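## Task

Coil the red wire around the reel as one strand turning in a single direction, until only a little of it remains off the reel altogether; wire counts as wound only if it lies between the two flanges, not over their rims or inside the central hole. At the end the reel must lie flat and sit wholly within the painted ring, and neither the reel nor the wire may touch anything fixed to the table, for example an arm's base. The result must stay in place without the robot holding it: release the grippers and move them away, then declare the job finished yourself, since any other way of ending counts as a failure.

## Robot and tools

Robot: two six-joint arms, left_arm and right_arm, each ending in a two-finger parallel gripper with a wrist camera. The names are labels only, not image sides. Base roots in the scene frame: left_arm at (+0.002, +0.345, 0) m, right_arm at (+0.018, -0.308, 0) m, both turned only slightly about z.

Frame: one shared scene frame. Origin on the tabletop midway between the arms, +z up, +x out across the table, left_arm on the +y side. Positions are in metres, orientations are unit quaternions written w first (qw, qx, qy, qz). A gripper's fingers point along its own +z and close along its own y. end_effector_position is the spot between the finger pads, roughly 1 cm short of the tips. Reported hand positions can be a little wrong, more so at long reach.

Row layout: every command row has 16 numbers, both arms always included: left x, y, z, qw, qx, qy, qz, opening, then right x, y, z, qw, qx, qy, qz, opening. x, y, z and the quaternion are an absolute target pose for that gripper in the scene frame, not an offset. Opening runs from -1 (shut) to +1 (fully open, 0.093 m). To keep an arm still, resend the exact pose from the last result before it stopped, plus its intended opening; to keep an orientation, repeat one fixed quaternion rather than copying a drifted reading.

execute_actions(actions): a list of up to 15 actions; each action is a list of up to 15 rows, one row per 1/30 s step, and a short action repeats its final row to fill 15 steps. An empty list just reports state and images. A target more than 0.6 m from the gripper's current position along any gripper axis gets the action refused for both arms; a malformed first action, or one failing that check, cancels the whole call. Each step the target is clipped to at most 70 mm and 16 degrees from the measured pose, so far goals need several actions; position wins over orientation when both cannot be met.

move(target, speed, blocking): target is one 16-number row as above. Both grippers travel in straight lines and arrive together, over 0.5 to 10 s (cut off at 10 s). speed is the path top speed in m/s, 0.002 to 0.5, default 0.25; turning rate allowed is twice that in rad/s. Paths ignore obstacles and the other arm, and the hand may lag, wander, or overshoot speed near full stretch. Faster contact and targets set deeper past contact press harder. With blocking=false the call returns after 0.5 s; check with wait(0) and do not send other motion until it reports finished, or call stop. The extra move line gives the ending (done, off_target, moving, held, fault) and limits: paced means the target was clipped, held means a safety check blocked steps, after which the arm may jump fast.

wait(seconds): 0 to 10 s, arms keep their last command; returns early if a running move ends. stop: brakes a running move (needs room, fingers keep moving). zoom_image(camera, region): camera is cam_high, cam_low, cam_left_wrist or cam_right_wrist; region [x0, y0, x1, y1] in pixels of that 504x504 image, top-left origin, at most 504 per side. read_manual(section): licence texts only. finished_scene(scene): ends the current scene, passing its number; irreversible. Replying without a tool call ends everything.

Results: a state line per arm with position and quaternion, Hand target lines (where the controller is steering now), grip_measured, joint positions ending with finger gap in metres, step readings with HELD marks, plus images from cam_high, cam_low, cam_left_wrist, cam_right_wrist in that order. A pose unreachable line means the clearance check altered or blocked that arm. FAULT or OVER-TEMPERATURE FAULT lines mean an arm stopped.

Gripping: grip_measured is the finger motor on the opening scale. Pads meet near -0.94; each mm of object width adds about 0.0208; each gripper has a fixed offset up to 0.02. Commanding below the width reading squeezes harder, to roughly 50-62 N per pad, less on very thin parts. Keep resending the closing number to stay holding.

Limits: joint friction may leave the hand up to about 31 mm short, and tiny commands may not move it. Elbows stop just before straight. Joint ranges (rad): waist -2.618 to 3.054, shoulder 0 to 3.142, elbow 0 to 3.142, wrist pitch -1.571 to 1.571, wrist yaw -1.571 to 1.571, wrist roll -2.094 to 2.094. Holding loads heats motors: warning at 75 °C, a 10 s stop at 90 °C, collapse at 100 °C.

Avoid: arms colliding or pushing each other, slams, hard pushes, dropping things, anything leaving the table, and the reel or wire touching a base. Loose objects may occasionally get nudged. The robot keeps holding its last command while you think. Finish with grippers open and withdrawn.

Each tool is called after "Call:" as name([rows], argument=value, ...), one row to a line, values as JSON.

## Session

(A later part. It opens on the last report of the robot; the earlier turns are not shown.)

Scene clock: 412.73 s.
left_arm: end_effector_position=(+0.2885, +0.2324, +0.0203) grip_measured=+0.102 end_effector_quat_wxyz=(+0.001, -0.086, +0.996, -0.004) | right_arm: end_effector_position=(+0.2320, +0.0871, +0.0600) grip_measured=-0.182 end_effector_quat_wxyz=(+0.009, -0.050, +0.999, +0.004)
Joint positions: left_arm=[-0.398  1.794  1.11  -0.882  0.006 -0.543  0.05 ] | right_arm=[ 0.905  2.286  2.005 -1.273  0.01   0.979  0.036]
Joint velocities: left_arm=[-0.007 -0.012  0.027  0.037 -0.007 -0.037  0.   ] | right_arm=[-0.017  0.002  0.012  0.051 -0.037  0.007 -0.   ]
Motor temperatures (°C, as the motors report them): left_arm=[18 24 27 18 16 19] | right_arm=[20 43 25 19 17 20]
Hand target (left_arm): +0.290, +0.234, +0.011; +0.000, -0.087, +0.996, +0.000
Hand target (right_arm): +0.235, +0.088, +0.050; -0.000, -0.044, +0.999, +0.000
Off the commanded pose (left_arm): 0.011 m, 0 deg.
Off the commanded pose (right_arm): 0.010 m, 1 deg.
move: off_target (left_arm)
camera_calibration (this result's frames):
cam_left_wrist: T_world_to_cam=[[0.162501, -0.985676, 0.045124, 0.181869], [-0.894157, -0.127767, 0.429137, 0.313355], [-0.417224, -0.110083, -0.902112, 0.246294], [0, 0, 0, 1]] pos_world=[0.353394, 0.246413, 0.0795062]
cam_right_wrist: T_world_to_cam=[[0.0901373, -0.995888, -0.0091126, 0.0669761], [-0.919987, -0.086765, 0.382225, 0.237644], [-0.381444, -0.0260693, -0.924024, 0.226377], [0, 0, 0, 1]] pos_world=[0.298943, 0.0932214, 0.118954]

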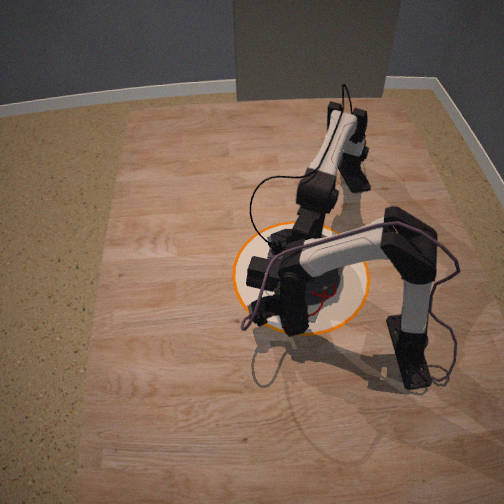

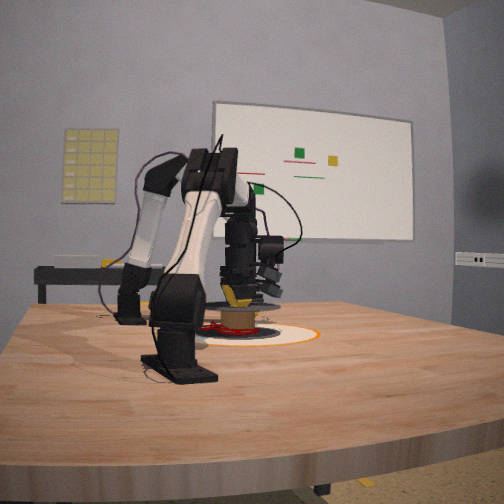

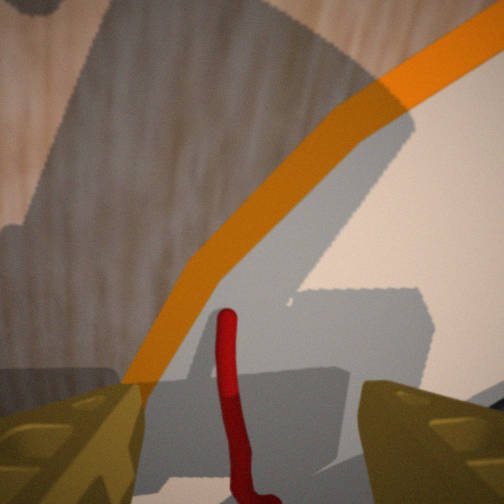

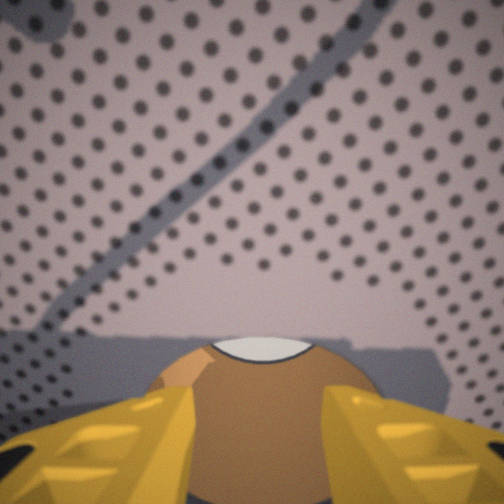

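Call:
move(target=[0.280,0.234,0.002,0,-0.087,0.996,0,0.1, 0.235,0.088,0.050,0,-0.0436,0.999,0,0.1], speed=0.05)

Call:
move(target=[0.283,0.234,0.008,0,-0.087,0.996,0,-1, 0.235,0.088,0.050,0,-0.0436,0.999,0,0.1], speed=0.05)

Scene clock: 414.27 s.
left_arm: end_effector_position=(+0.2854, +0.2340, +0.0110) grip_measured=+0.102 end_effector_quat_wxyz=(+0.004, -0.089, +0.996, -0.004) | right_arm: end_effector_position=(+0.2320, +0.0871, +0.0600) grip_measured=-0.182 end_effector_quat_wxyz=(+0.009, -0.050, +0.999, +0.004)
Joint positions: left_arm=[-0.398  1.794  1.069 -0.836  0.004 -0.548  0.05 ] | right_arm=[ 0.905  2.286  2.005 -1.273  0.01   0.979  0.036]
Joint velocities: left_arm=[-0.007  0.002  0.002 -0.051  0.007 -0.037  0.   ] | right_arm=[-0.002 -0.007  0.007  0.037  0.022 -0.022 -0.001]
Motor temperatures (°C, as the motors report them): left_arm=[18 24 27 18 16 19] | right_arm=[20 43 25 19 17 20]
Hand target (left_arm): +0.280, +0.234, +0.002; -0.000, -0.087, +0.996, +0.000
Hand target (right_arm): +0.235, +0.088, +0.050; +0.000, -0.044, +0.999, +0.000
Off the commanded pose (left_arm): 0.011 m, 1 deg.
Off the commanded pose (right_arm): 0.010 m, 1 deg.
move: off_target (left_arm)
camera_calibration (this result's frames):
cam_left_wrist: T_world_to_cam=[[0.167161, -0.984854, 0.0460382, 0.182785], [-0.895763, -0.132199, 0.42442, 0.316312], [-0.411905, -0.112186, -0.904294, 0.235794], [0, 0, 0, 1]] pos_world=[0.349911, 0.248286, 0.0705631]
cam_right_wrist: T_world_to_cam=[[0.0901373, -0.995888, -0.0091126, 0.0669761], [-0.919987, -0.086765, 0.382225, 0.237644], [-0.381444, -0.0260693, -0.924024, 0.226377], [0, 0, 0, 1]] pos_world=[0.298943, 0.0932214, 0.118954]

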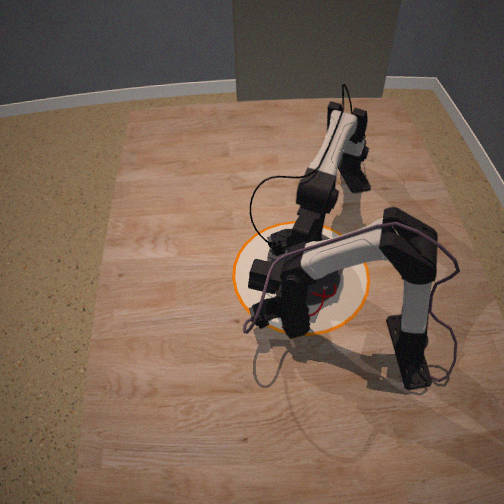

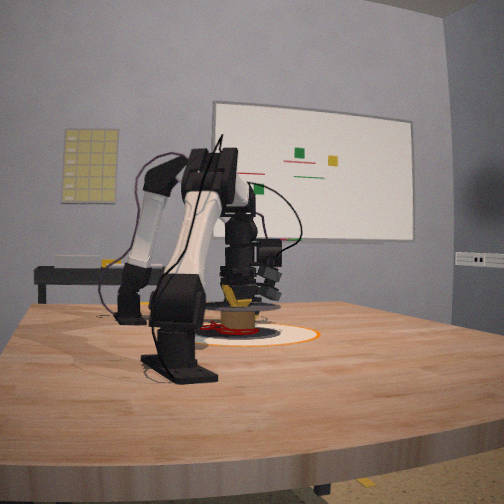

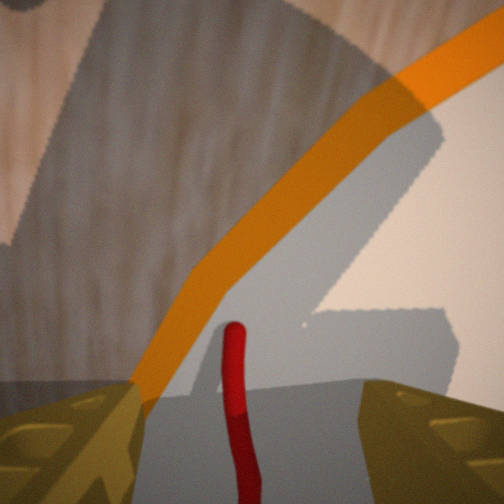

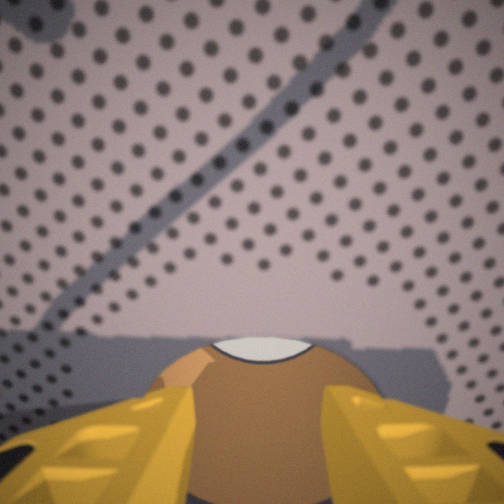

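Scene clock: 414.97 s.
left_arm: end_effector_position=(+0.2854, +0.2336, +0.0110) grip_measured=-0.990 end_effector_quat_wxyz=(+0.004, -0.089, +0.996, -0.005) | right_arm: end_effector_position=(+0.2320, +0.0871, +0.0600) grip_measured=-0.182 end_effector_quat_wxyz=(+0.009, -0.050, +0.999, +0.004)
Joint positions: left_arm=[-0.398  1.794  1.069 -0.835  0.006 -0.548  0.   ] | right_arm=[ 0.905  2.286  2.005 -1.273  0.01   0.979  0.036]
Joint velocities: left_arm=[-0.012 -0.012  0.027  0.007 -0.081 -0.007  0.   ] | right_arm=[ 0.007  0.002 -0.017 -0.007  0.037 -0.037  0.001]
Motor temperatures (°C, as the motors report them): left_arm=[18 24 27 18 16 19] | right_arm=[20 43 25 19 17 20]
Hand target (left_arm): +0.283, +0.234, +0.008; -0.000, -0.087, +0.996, +0.000
Hand target (right_arm): +0.235, +0.088, +0.050; -0.000, -0.044, +0.999, +0.000
Off the commanded pose (left_arm): 0.004 m, 1 deg.
Off the commanded pose (right_arm): 0.010 m, 1 deg.
move: done
camera_calibration (this result's frames):
cam_left_wrist: T_world_to_cam=[[0.16714, -0.984761, 0.0480645, 0.182377], [-0.895774, -0.131309, 0.424672, 0.316105], [-0.411889, -0.114035, -0.904071, 0.236204], [0, 0, 0, 1]] pos_world=[0.349966, 0.24804, 0.0705384]
cam_right_wrist: T_world_to_cam=[[0.0901373, -0.995888, -0.0091126, 0.0669761], [-0.919987, -0.086765, 0.382225, 0.237644], [-0.381444, -0.0260693, -0.924024, 0.226377], [0, 0, 0, 1]] pos_world=[0.298943, 0.0932214, 0.118954]

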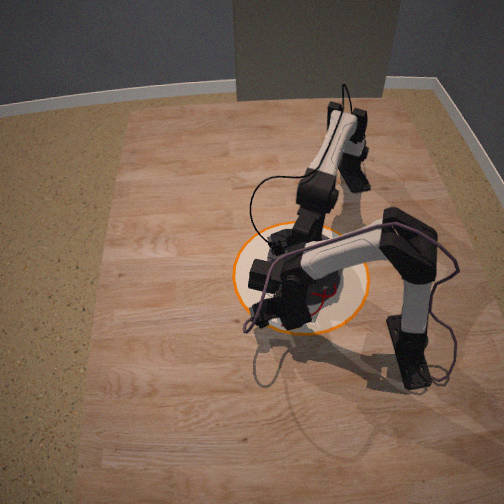

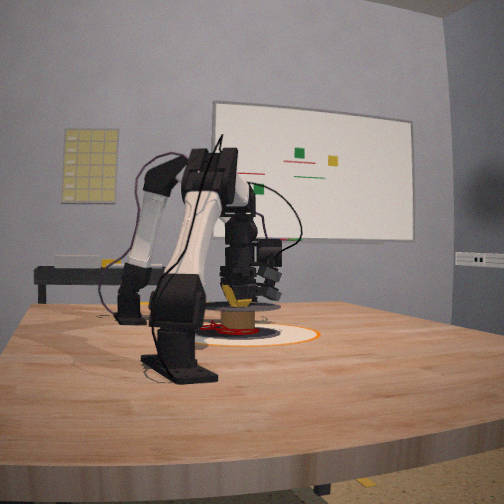

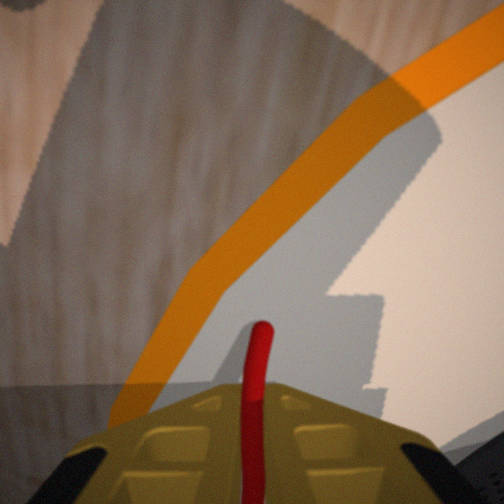

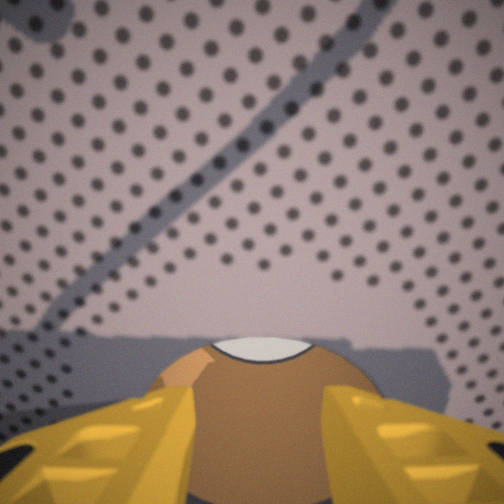

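Call:
move(target=[0.266,0.274,0.018,0,0.0,1.0,0,-1, 0.235,0.088,0.050,0,-0.0436,0.999,0,0.1], speed=0.2)

Call:
move(target=[0.268,0.284,0.018,0,0.4226,0.9063,0,-1, 0.235,0.088,0.050,0,-0.0436,0.999,0,0.1], speed=0.4)

Scene clock: 419.03 s.
left_arm: end_effector_position=(+0.2714, +0.2687, +0.0146) grip_measured=-0.990 end_effector_quat_wxyz=(+0.000, -0.001, +1.000, -0.004) | right_arm: end_effector_position=(+0.2320, +0.0871, +0.0600) grip_measured=-0.182 end_effector_quat_wxyz=(+0.009, -0.050, +0.999, +0.004)
Joint positions: left_arm=[-0.297  1.708  0.98  -0.841  0.008 -0.271  0.   ] | right_arm=[ 0.905  2.286  2.005 -1.273  0.01   0.979  0.036]
Joint velocities: left_arm=[-0.007  0.022 -0.007  0.066 -0.037 -0.037  0.   ] | right_arm=[ 0.007 -0.007  0.007 -0.037 -0.007  0.007  0.   ]
Motor temperatures (°C, as the motors report them): left_arm=[18 24 27 18 16 19] | right_arm=[20 43 25 19 17 20]
Hand target (left_arm): +0.267, +0.274, +0.017; +0.000, +0.000, +1.000, -0.000
Hand target (right_arm): +0.235, +0.088, +0.050; -0.000, -0.044, +0.999, +0.000
Off the commanded pose (left_arm): 0.008 m, 0 deg.
Off the commanded pose (right_arm): 0.010 m, 1 deg.
move: done
camera_calibration (this result's frames):
cam_left_wrist: T_world_to_cam=[[-0.00784912, -0.998927, 0.0456461, 0.270504], [-0.902545, 0.0267299, 0.429765, 0.265973], [-0.430524, -0.0378244, -0.901786, 0.222181], [0, 0, 0, 1]] pos_world=[0.33783, 0.271508, 0.0737061]
cam_right_wrist: T_world_to_cam=[[0.0901373, -0.995888, -0.0091126, 0.0669761], [-0.919987, -0.086765, 0.382225, 0.237644], [-0.381444, -0.0260693, -0.924024, 0.226377], [0, 0, 0, 1]] pos_world=[0.298943, 0.0932214, 0.118954]

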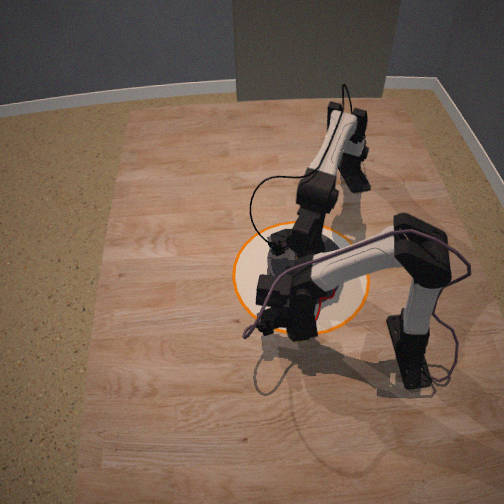

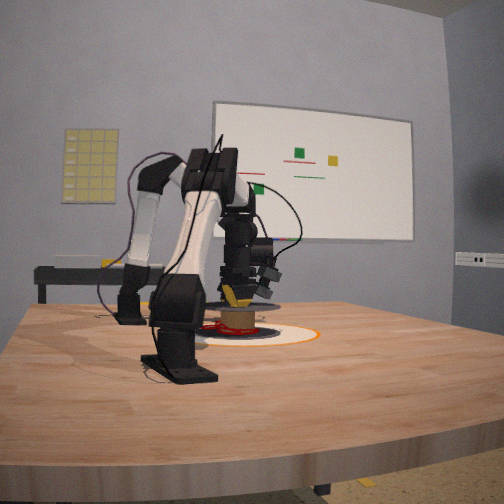

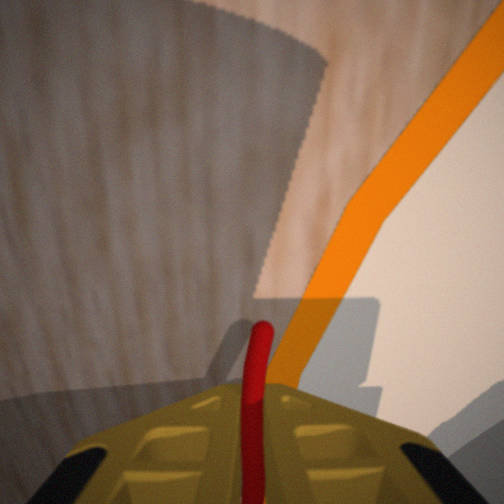

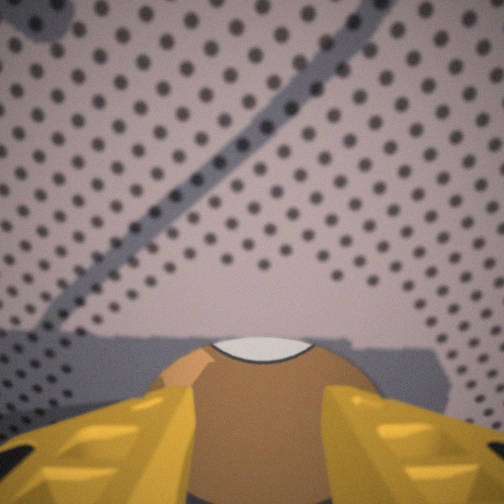

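Scene clock: 420.80 s.
left_arm: end_effector_position=(+0.2736, +0.2775, +0.0146) grip_measured=-0.990 end_effector_quat_wxyz=(+0.002, +0.423, +0.906, -0.004) | right_arm: end_effector_position=(+0.2320, +0.0871, +0.0600) grip_measured=-0.182 end_effector_quat_wxyz=(+0.009, -0.050, +0.999, +0.004)
Joint positions: left_arm=[-0.265  1.708  0.98  -0.841  0.008  0.636  0.   ] | right_arm=[ 0.905  2.286  2.005 -1.273  0.01   0.979  0.036]
Joint velocities: left_arm=[-0.012 -0.002 -0.002 -0.022  0.037  0.022  0.   ] | right_arm=[-0.007 -0.002  0.017  0.051  0.037  0.051  0.001]
Motor temperatures (°C, as the motors report them): left_arm=[18 24 27 18 16 19] | right_arm=[20 43 25 19 17 20]
Hand target (left_arm): +0.268, +0.284, +0.018; +0.000, +0.423, +0.906, -0.000
Hand target (right_arm): +0.235, +0.088, +0.050; -0.000, -0.044, +0.999, +0.000
Off the commanded pose (left_arm): 0.009 m, 1 deg.
Off the commanded pose (right_arm): 0.010 m, 1 deg.
move: done
camera_calibration (this result's frames):
cam_left_wrist: T_world_to_cam=[[-0.77158, -0.63469, 0.0428192, 0.387198], [-0.561044, 0.710685, 0.424447, -0.0155047], [-0.299824, 0.303471, -0.90444, 0.092994], [0, 0, 0, 1]] pos_world=[0.317937, 0.228549, 0.0741089]
cam_right_wrist: T_world_to_cam=[[0.0897575, -0.995922, -0.00911934, 0.0670676], [-0.920019, -0.0864166, 0.382228, 0.237621], [-0.381457, -0.0259178, -0.924023, 0.226366], [0, 0, 0, 1]] pos_world=[0.298945, 0.0931955, 0.118954]

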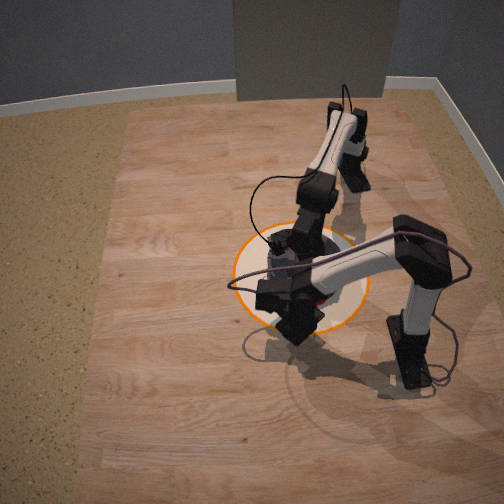

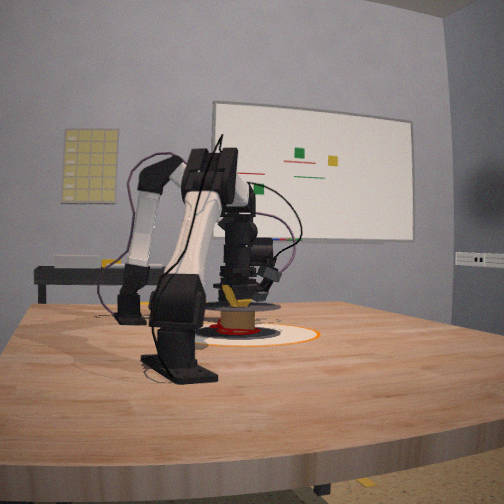

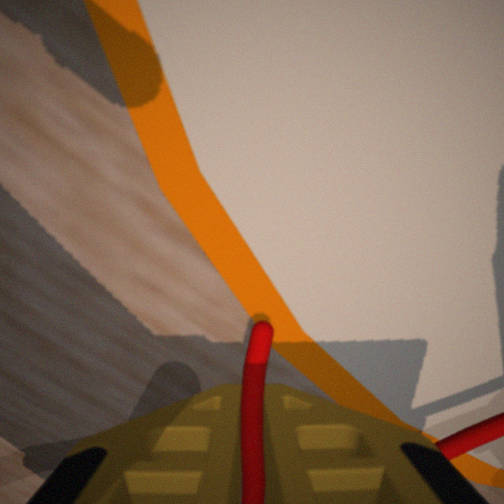

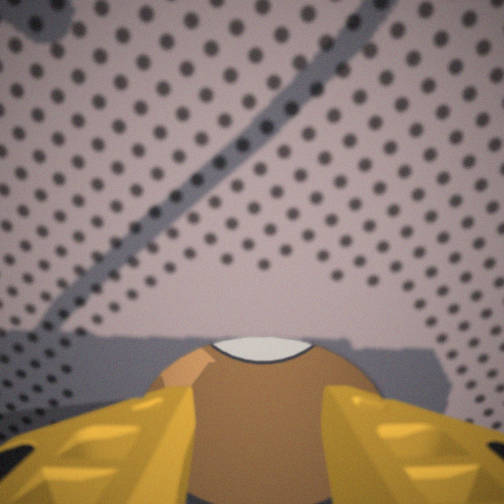

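Call:
move(target=[0.272,0.276,0.015,0,0.4226,0.9063,0,0.3, 0.235,0.088,0.050,0,-0.0436,0.999,0,0.1], speed=0.1)

Call:
move(target=[0.26,0.29,0.10,-0.100,-0.6375,0.7594,-0.0839,0.3, 0.235,0.088,0.050,0,-0.0436,0.999,0,0.1], speed=0.5)

Scene clock: 421.83 s.
left_arm: end_effector_position=(+0.2736, +0.2775, +0.0146) grip_measured=+0.298 end_effector_quat_wxyz=(+0.002, +0.420, +0.907, -0.004) | right_arm: end_effector_position=(+0.2320, +0.0871, +0.0600) grip_measured=-0.182 end_effector_quat_wxyz=(+0.009, -0.050, +0.999, +0.004)
Joint positions: left_arm=[-0.265  1.708  0.98  -0.841  0.009  0.63   0.059] | right_arm=[ 0.905  2.286  2.005 -1.273  0.01   0.979  0.036]
Joint velocities: left_arm=[-0.022  0.007  0.007  0.007 -0.037  0.051  0.001] | right_arm=[ 0.017 -0.007 -0.012 -0.022 -0.051 -0.051 -0.   ]
Motor temperatures (°C, as the motors report them): left_arm=[18 24 27 18 16 19] | right_arm=[20 43 25 19 17 20]
Hand target (left_arm): +0.272, +0.276, +0.015; -0.000, +0.423, +0.906, -0.000
Hand target (right_arm): +0.235, +0.088, +0.050; -0.000, -0.044, +0.999, +0.000
Off the commanded pose (left_arm): 0.002 m, 1 deg.
Off the commanded pose (right_arm): 0.010 m, 1 deg.
move: done
camera_calibration (this result's frames):
cam_left_wrist: T_world_to_cam=[[-0.767686, -0.639371, 0.0431671, 0.387375], [-0.56531, 0.707406, 0.424265, -0.0133896], [-0.301799, 0.301299, -0.904509, 0.0941531], [0, 0, 0, 1]] pos_world=[0.318229, 0.22878, 0.0741212]
cam_right_wrist: T_world_to_cam=[[0.0897575, -0.995922, -0.00911934, 0.0670676], [-0.920019, -0.0864166, 0.382228, 0.237621], [-0.381457, -0.0259178, -0.924023, 0.226366], [0, 0, 0, 1]] pos_world=[0.298945, 0.0931955, 0.118954]

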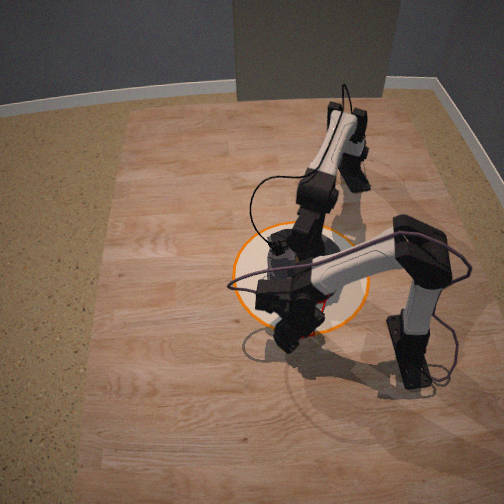

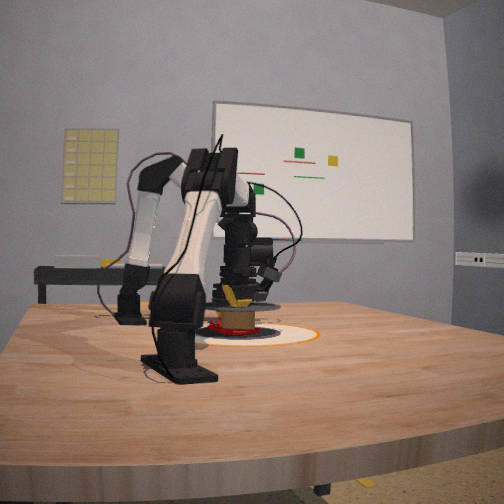

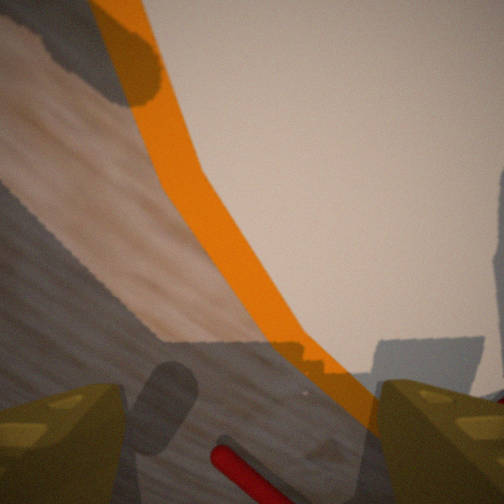

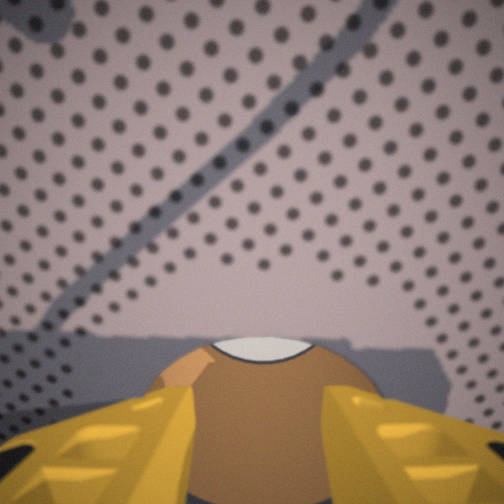

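Scene clock: 424.87 s.
left_arm: end_effector_position=(+0.2589, +0.2902, +0.0896) grip_measured=+0.298 end_effector_quat_wxyz=(-0.105, -0.634, +0.763, -0.072) | right_arm: end_effector_position=(+0.2320, +0.0871, +0.0600) grip_measured=-0.182 end_effector_quat_wxyz=(+0.009, -0.050, +0.999, +0.004)
Joint positions: left_arm=[-0.078  1.592  1.149 -1.185  0.248 -1.43   0.059] | right_arm=[ 0.905  2.286  2.005 -1.273  0.01   0.979  0.036]
Joint velocities: left_arm=[ 0.002 -0.012 -0.017  0.095  0.007 -0.037  0.001] | right_arm=[-0.002  0.002 -0.002  0.051 -0.066 -0.081 -0.   ]
Motor temperatures (°C, as the motors report them): left_arm=[18 25 27 18 16 19] | right_arm=[20 43 25 19 17 20]
Hand target (left_arm): +0.261, +0.290, +0.100; -0.099, -0.637, +0.759, -0.085
Hand target (right_arm): +0.235, +0.088, +0.050; -0.000, -0.044, +0.999, +0.000
Off the commanded pose (left_arm): 0.010 m, 2 deg.
Off the commanded pose (right_arm): 0.010 m, 1 deg.
move: done
camera_calibration (this result's frames):
cam_left_wrist: T_world_to_cam=[[0.982568, -0.185212, 0.0159873, -0.201523], [-0.151828, -0.749881, 0.643915, 0.233684], [-0.107272, -0.635117, -0.76493, 0.362633], [0, 0, 0, 1]] pos_world=[0.27239, 0.368225, 0.130138]
cam_right_wrist: T_world_to_cam=[[0.0897575, -0.995922, -0.00911934, 0.0670676], [-0.920019, -0.0864166, 0.382228, 0.237621], [-0.381457, -0.0259178, -0.924023, 0.226366], [0, 0, 0, 1]] pos_world=[0.298945, 0.0931955, 0.118954]

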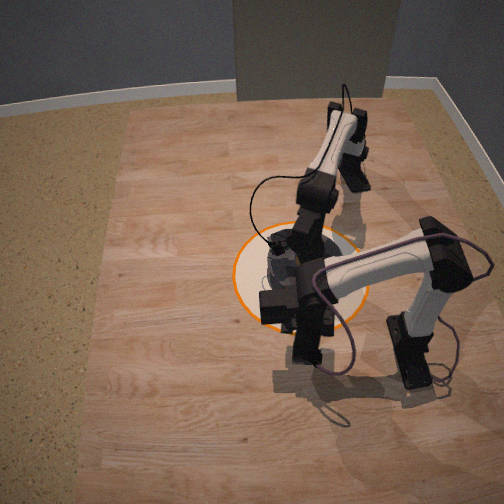

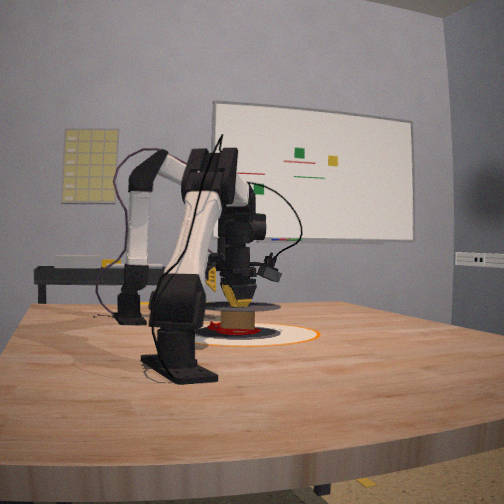

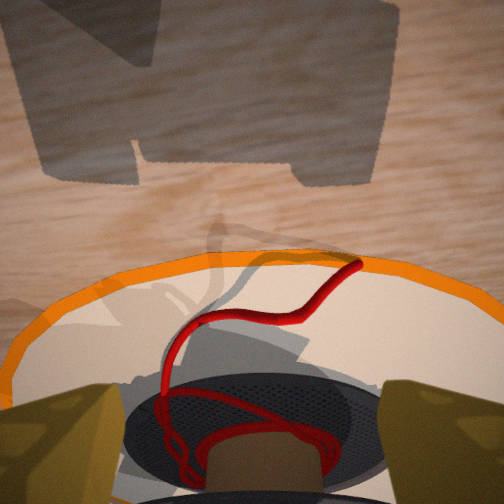

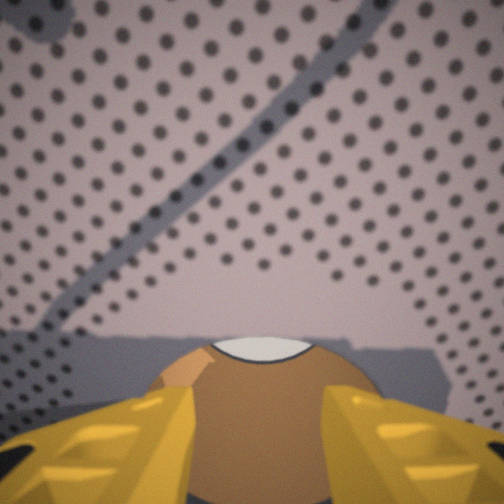

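Call:
move(target=[0.275,0.252,0.07,0,0,1,0,0.1, 0.234,0.088,0.050,0,-0.0436,0.999,0,-1], speed=0.5)

Call:
move(target=[0.290,0.252,0.045,0,0,1,0,0.1, 0.234,0.088,0.045,0,0.4226,0.9063,0,-1], speed=0.5)

Scene clock: 429.07 s.
left_arm: end_effector_position=(+0.2724, +0.2529, +0.0759) grip_measured=+0.102 end_effector_quat_wxyz=(-0.001, -0.007, +1.000, -0.006) | right_arm: end_effector_position=(+0.2317, +0.0865, +0.0548) grip_measured=-0.999 end_effector_quat_wxyz=(+0.006, -0.049, +0.999, -0.001)
Joint positions: left_arm=[-0.347  1.644  1.169 -1.093  0.012 -0.334  0.05 ] | right_arm=[ 0.905  2.298  2.005 -1.273  0.01   0.98   0.   ]
Joint velocities: left_arm=[-0.002 -0.007 -0.007  0.037 -0.066  0.051  0.001] | right_arm=[-0.002  0.002 -0.017  0.037 -0.022  0.081  0.   ]
Motor temperatures (°C, as the motors report them): left_arm=[18 25 27 18 16 19] | right_arm=[20 43 25 19 17 20]
Hand target (left_arm): +0.274, +0.253, +0.070; -0.001, +0.000, +1.000, +0.000
Hand target (right_arm): +0.234, +0.088, +0.050; +0.000, -0.044, +0.999, +0.000
Off the commanded pose (left_arm): 0.006 m, 1 deg.
Off the commanded pose (right_arm): 0.006 m, 1 deg.
move: done
camera_calibration (this result's frames):
cam_left_wrist: T_world_to_cam=[[0.00442152, -0.998738, 0.0500231, 0.248153], [-0.901964, 0.0176168, 0.431453, 0.242943], [-0.431789, -0.0470267, -0.900748, 0.279882], [0, 0, 0, 1]] pos_world=[0.338879, 0.256722, 0.134872]
cam_right_wrist: T_world_to_cam=[[0.0885945, -0.996067, 0.00106807, 0.0661716], [-0.917892, -0.0812247, 0.388429, 0.237991], [-0.386815, -0.0353931, -0.921478, 0.223313], [0, 0, 0, 1]] pos_world=[0.298968, 0.0931458, 0.113264]

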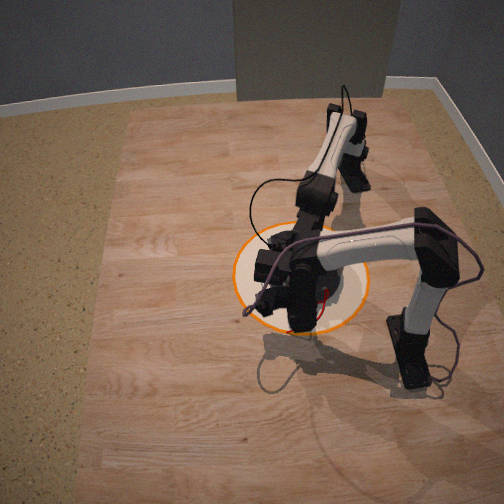

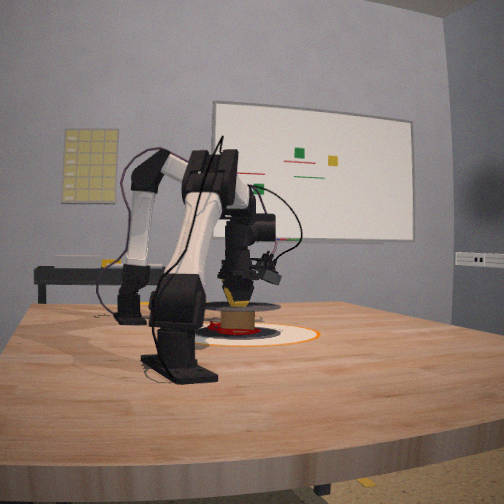

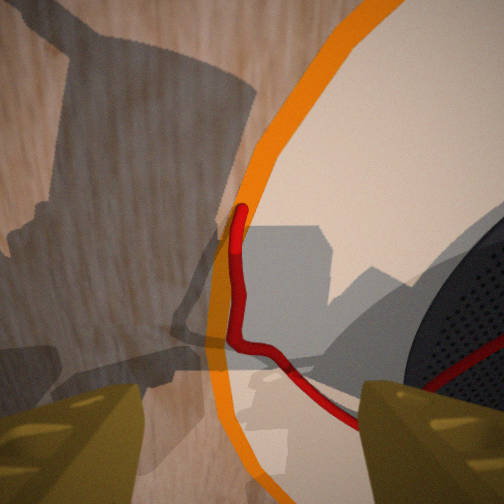

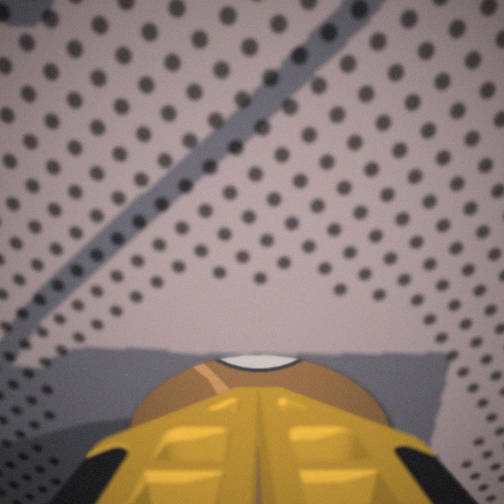

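Scene clock: 430.77 s.
left_arm: end_effector_position=(+0.2900, +0.2471, +0.0543) grip_measured=+0.102 end_effector_quat_wxyz=(+0.006, +0.001, +1.000, -0.008) | right_arm: end_effector_position=(+0.2324, +0.0880, +0.0548) grip_measured=-0.999 end_effector_quat_wxyz=(+0.005, +0.416, +0.909, +0.005)
Joint positions: left_arm=[-0.347  1.723  1.169 -1.001  0.012 -0.317  0.05 ] | right_arm=[ 0.905  2.298  2.005 -1.266  0.01   1.937  0.   ]
Joint velocities: left_arm=[ 0.012  0.017  0.022  0.051 -0.037  0.022 -0.   ] | right_arm=[-0.002 -0.017  0.012 -0.037 -0.007  0.037  0.   ]
Motor temperatures (°C, as the motors report them): left_arm=[18 25 27 18 16 19] | right_arm=[20 43 25 19 17 20]
Hand target (left_arm): +0.290, +0.252, +0.045; -0.000, +0.000, +1.000, -0.000
Hand target (right_arm): +0.234, +0.088, +0.045; +0.000, +0.423, +0.906, +0.000
Off the commanded pose (left_arm): 0.010 m, 1 deg.
Off the commanded pose (right_arm): 0.010 m, 1 deg.
move: done
camera_calibration (this result's frames):
cam_left_wrist: T_world_to_cam=[[-0.0122101, -0.998494, 0.0534882, 0.247992], [-0.906791, 0.0336005, 0.420239, 0.266231], [-0.421403, -0.0433715, -0.905836, 0.264101], [0, 0, 0, 1]] pos_world=[0.355736, 0.250128, 0.114087]
cam_right_wrist: T_world_to_cam=[[-0.762964, -0.646264, -0.0151129, 0.235603], [-0.59869, 0.697595, 0.393613, 0.0957483], [-0.243835, 0.309361, -0.919152, 0.159953], [0, 0, 0, 1]] pos_world=[0.276082, 0.0359848, 0.112894]

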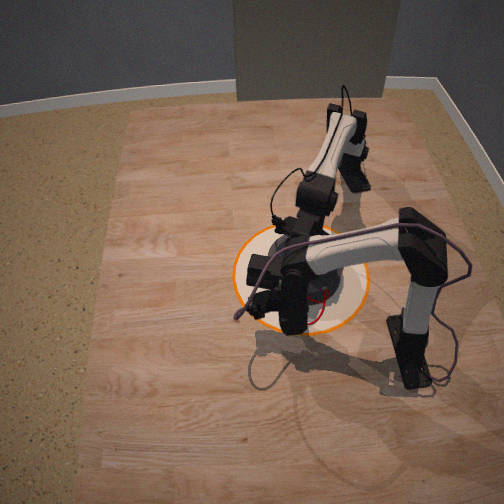

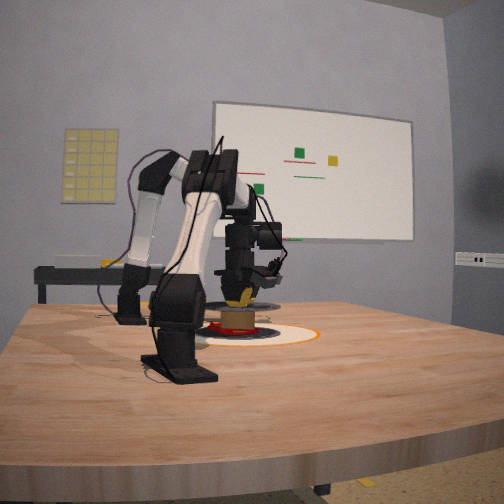

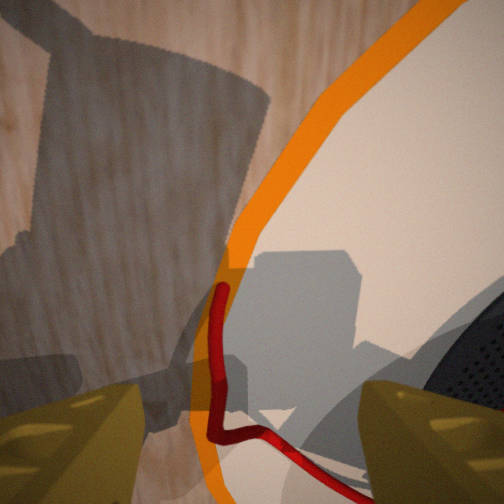

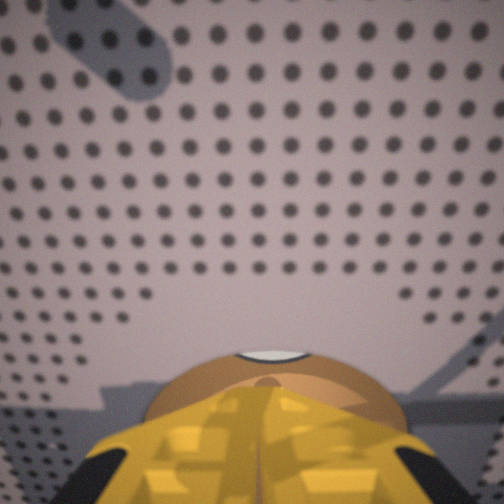

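Call:
move(target=[0.284,0.257,0.012,0,0,1,0,0.1, 0.234,0.088,0.050,0,0.4226,0.9063,0,0.1], speed=0.1)

Scene clock: 432.57 s.
left_arm: end_effector_position=(+0.2835, +0.2527, +0.0190) grip_measured=+0.102 end_effector_quat_wxyz=(+0.002, +0.001, +1.000, -0.007) | right_arm: end_effector_position=(+0.2321, +0.0878, +0.0590) grip_measured=-0.190 end_effector_quat_wxyz=(+0.005, +0.418, +0.909, +0.008)
Joint positions: left_arm=[-0.337  1.753  1.054 -0.864  0.011 -0.307  0.05 ] | right_arm=[ 0.905  2.288  2.005 -1.27   0.009  1.941  0.036]
Joint velocities: left_arm=[-0.007 -0.002  0.012 -0.022 -0.007 -0.022 -0.   ] | right_arm=[-0.012  0.007  0.007  0.095  0.022  0.095 -0.002]
Motor temperatures (°C, as the motors report them): left_arm=[18 25 27 18 16 19] | right_arm=[20 43 25 19 17 20]
Hand target (left_arm): +0.284, +0.257, +0.012; -0.000, -0.000, +1.000, -0.000
Hand target (right_arm): +0.234, +0.088, +0.050; -0.000, +0.423, +0.906, +0.000
Off the commanded pose (left_arm): 0.008 m, 1 deg.
Off the commanded pose (right_arm): 0.009 m, 1 deg.
move: done
camera_calibration (this result's frames):
cam_left_wrist: T_world_to_cam=[[-0.011822, -0.998646, 0.0506584, 0.255317], [-0.903681, 0.0323573, 0.426981, 0.274304], [-0.428043, -0.0407312, -0.90284, 0.230814], [0, 0, 0, 1]] pos_world=[0.3497, 0.255497, 0.0783319]
cam_right_wrist: T_world_to_cam=[[-0.765378, -0.643254, -0.0205171, 0.235897], [-0.596898, 0.697578, 0.396355, 0.0935096], [-0.240645, 0.315608, -0.917868, 0.162505], [0, 0, 0, 1]] pos_world=[0.275472, 0.0352234, 0.116935]

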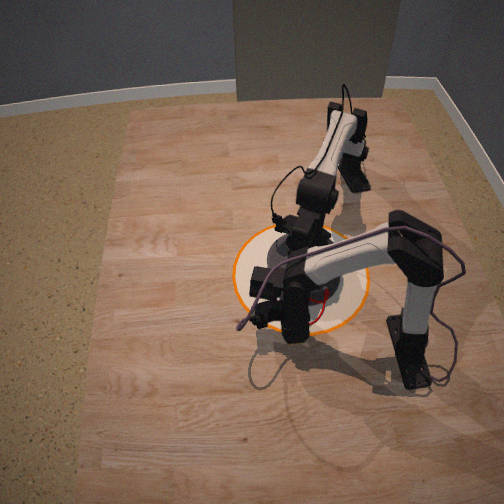

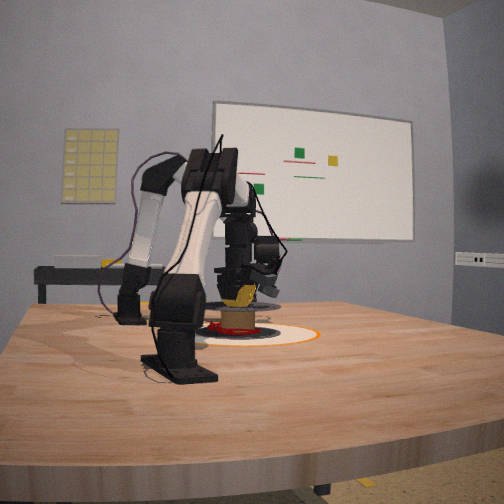

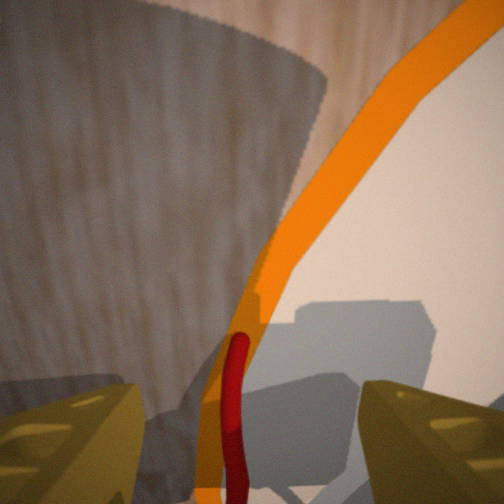

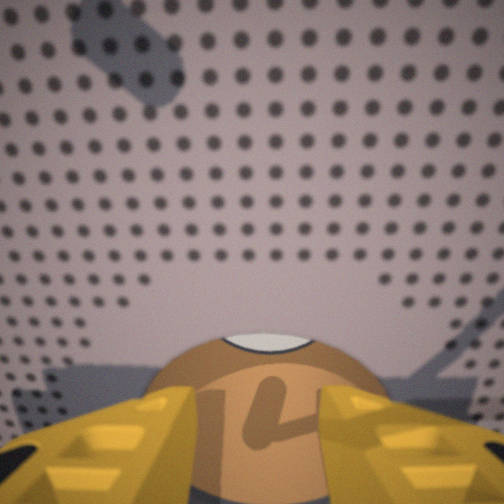

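Call:
move(target=[0.284,0.254,0.015,0,0,1,0,-1, 0.234,0.088,0.050,0,0.4226,0.9063,0,0.1], speed=0.1)

Scene clock: 433.67 s.
left_arm: end_effector_position=(+0.2838, +0.2526, +0.0190) grip_measured=-0.990 end_effector_quat_wxyz=(+0.003, +0.001, +1.000, -0.007) | right_arm: end_effector_position=(+0.2322, +0.0878, +0.0595) grip_measured=-0.190 end_effector_quat_wxyz=(+0.005, +0.418, +0.909, +0.009)
Joint positions: left_arm=[-0.337  1.753  1.054 -0.863  0.011 -0.307  0.   ] | right_arm=[ 0.905  2.287  2.005 -1.27   0.009  1.941  0.036]
Joint velocities: left_arm=[ 0.012 -0.017 -0.007 -0.022  0.022 -0.007  0.   ] | right_arm=[-0.007  0.012 -0.007 -0.022 -0.037 -0.007 -0.   ]
Motor temperatures (°C, as the motors report them): left_arm=[18 25 27 19 16 19] | right_arm=[20 43 25 19 17 20]
Hand target (left_arm): +0.284, +0.254, +0.015; +0.000, -0.000, +1.000, -0.000
Hand target (right_arm): +0.234, +0.088, +0.050; -0.000, +0.423, +0.906, +0.000
Off the commanded pose (left_arm): 0.004 m, 1 deg.
Off the commanded pose (right_arm): 0.010 m, 1 deg.
move: done
camera_calibration (this result's frames):
cam_left_wrist: T_world_to_cam=[[-0.0118959, -0.998622, 0.0511051, 0.255215], [-0.904301, 0.0325554, 0.425653, 0.274775], [-0.42673, -0.0411509, -0.903442, 0.230708], [0, 0, 0, 1]] pos_world=[0.349966, 0.255412, 0.0784299]
cam_right_wrist: T_world_to_cam=[[-0.765366, -0.643233, -0.0215796, 0.236023], [-0.597112, 0.697178, 0.396736, 0.0933562], [-0.240149, 0.316534, -0.917679, 0.162739], [0, 0, 0, 1]] pos_world=[0.27547, 0.0352197, 0.117398]

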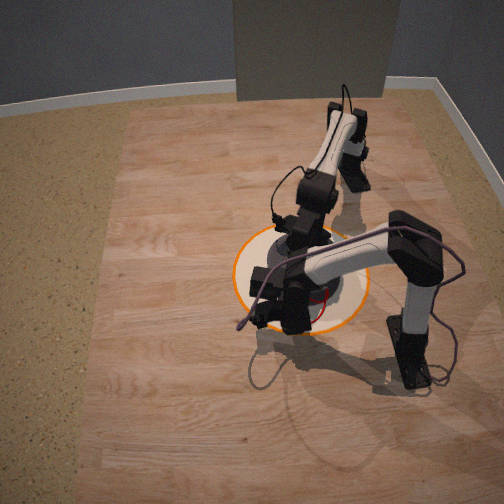

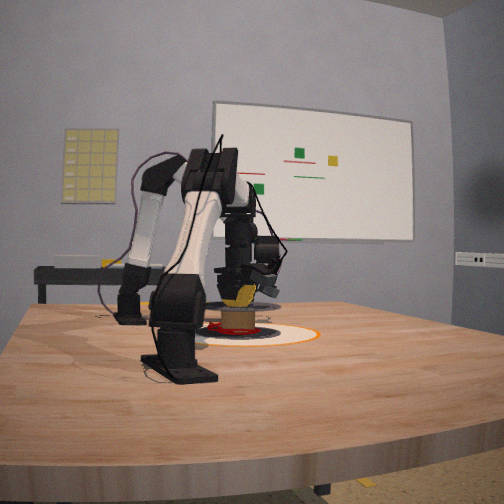

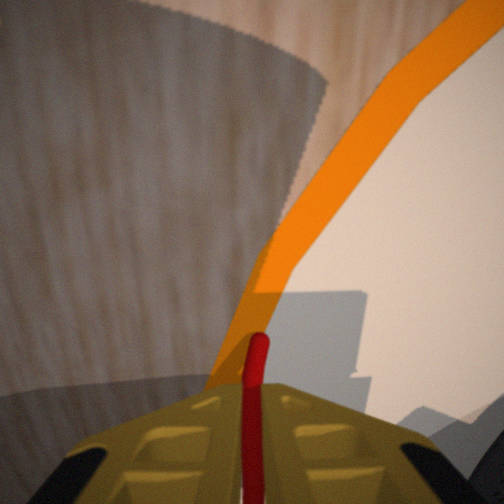

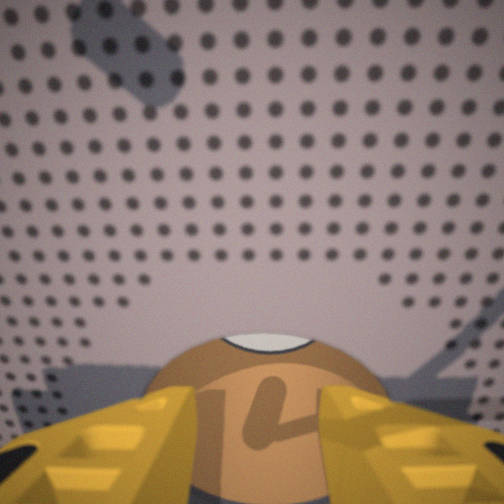

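Call:
move(target=[0.241,0.234,0.022,0,0,0.991,-0.13,-1, 0.234,0.088,0.050,0,0.087,0.996,0,0.1], speed=0.2)

Call:
zoom_image(camera="cam_low", region=[180, 280, 330, 360])

Scene clock: 438.20 s.
left_arm: end_effector_position=(+0.2390, +0.2346, +0.0188) grip_measured=-0.990 end_effector_quat_wxyz=(-0.013, +0.000, +0.993, -0.121) | right_arm: end_effector_position=(+0.2318, +0.0880, +0.0595) grip_measured=-0.190 end_effector_quat_wxyz=(+0.007, +0.093, +0.996, +0.007)
Joint positions: left_arm=[-0.309  1.596  0.855 -0.787  0.24  -0.285  0.   ] | right_arm=[ 0.905  2.287  2.005 -1.27   0.007  1.265  0.036]
Joint velocities: left_arm=[ 0.012 -0.002  0.012 -0.037 -0.051 -0.007  0.   ] | right_arm=[-0.022 -0.002  0.007 -0.066  0.007 -0.007  0.002]
Motor temperatures (°C, as the motors report them): left_arm=[18 25 26 19 16 19] | right_arm=[20 43 25 18 17 20]
Hand target (left_arm): +0.241, +0.235, +0.022; -0.000, +0.001, +0.992, -0.130
Hand target (right_arm): +0.234, +0.088, +0.050; -0.000, +0.087, +0.996, +0.000
Off the commanded pose (left_arm): 0.004 m, 2 deg.
Off the commanded pose (right_arm): 0.010 m, 1 deg.
move: done
camera_calibration (this result's frames):
cam_left_wrist: T_world_to_cam=[[-0.00575508, -0.961157, 0.275943, 0.222275], [-0.890683, 0.130372, 0.435532, 0.208533], [-0.454589, -0.243271, -0.856836, 0.263898], [0, 0, 0, 1]] pos_world=[0.306981, 0.250653, 0.0739598]
cam_right_wrist: T_world_to_cam=[[-0.194529, -0.980754, -0.0167189, 0.132986], [-0.905384, 0.172969, 0.387766, 0.211101], [-0.377411, 0.0905687, -0.921606, 0.214512], [0, 0, 0, 1]] pos_world=[0.297956, 0.0744841, 0.118061]

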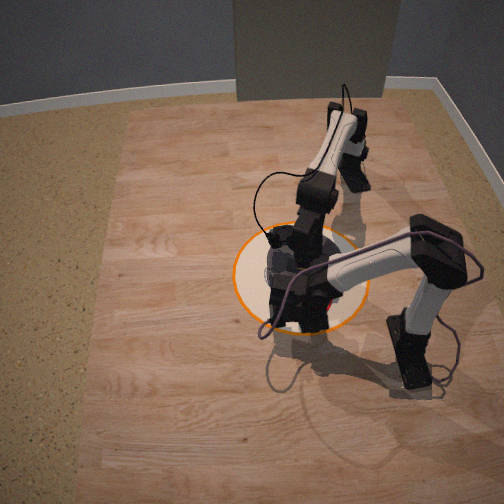

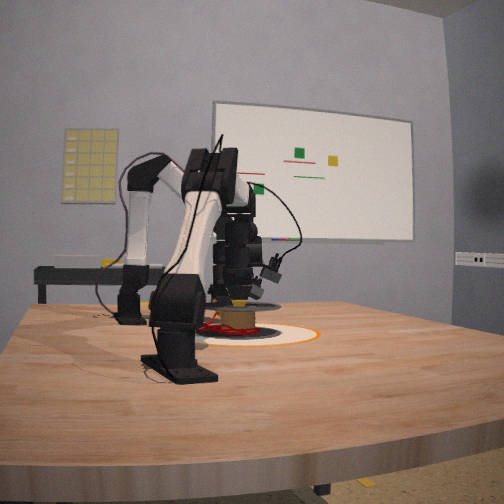

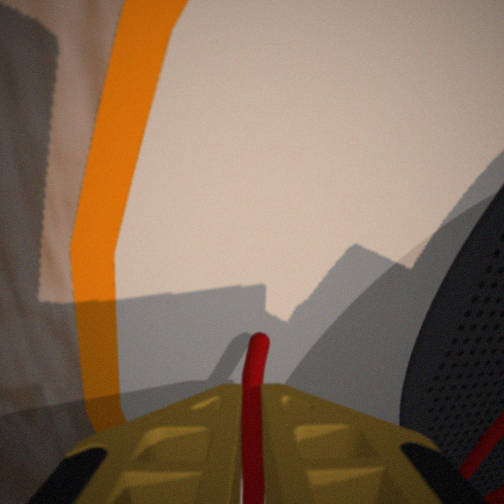

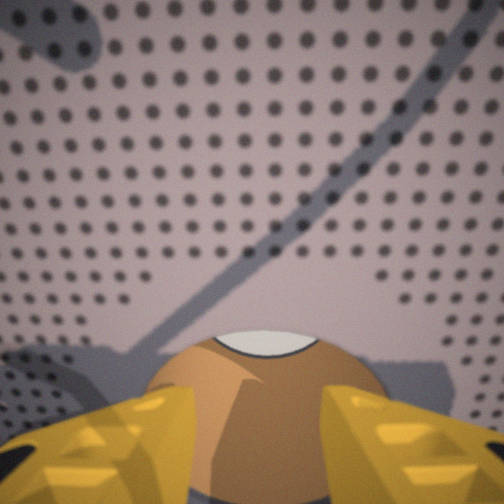

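Region (180, 280, 330, 360) of cam_low's 504x504 image, scaled by 3.360, with more detail than that image has; it fills the top 269 rows of this view, and the rest is white.

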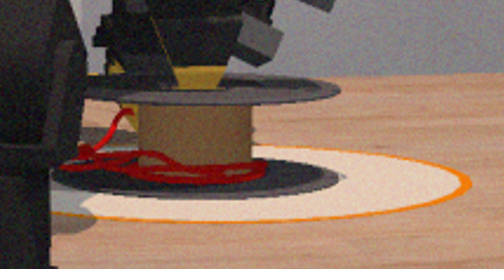

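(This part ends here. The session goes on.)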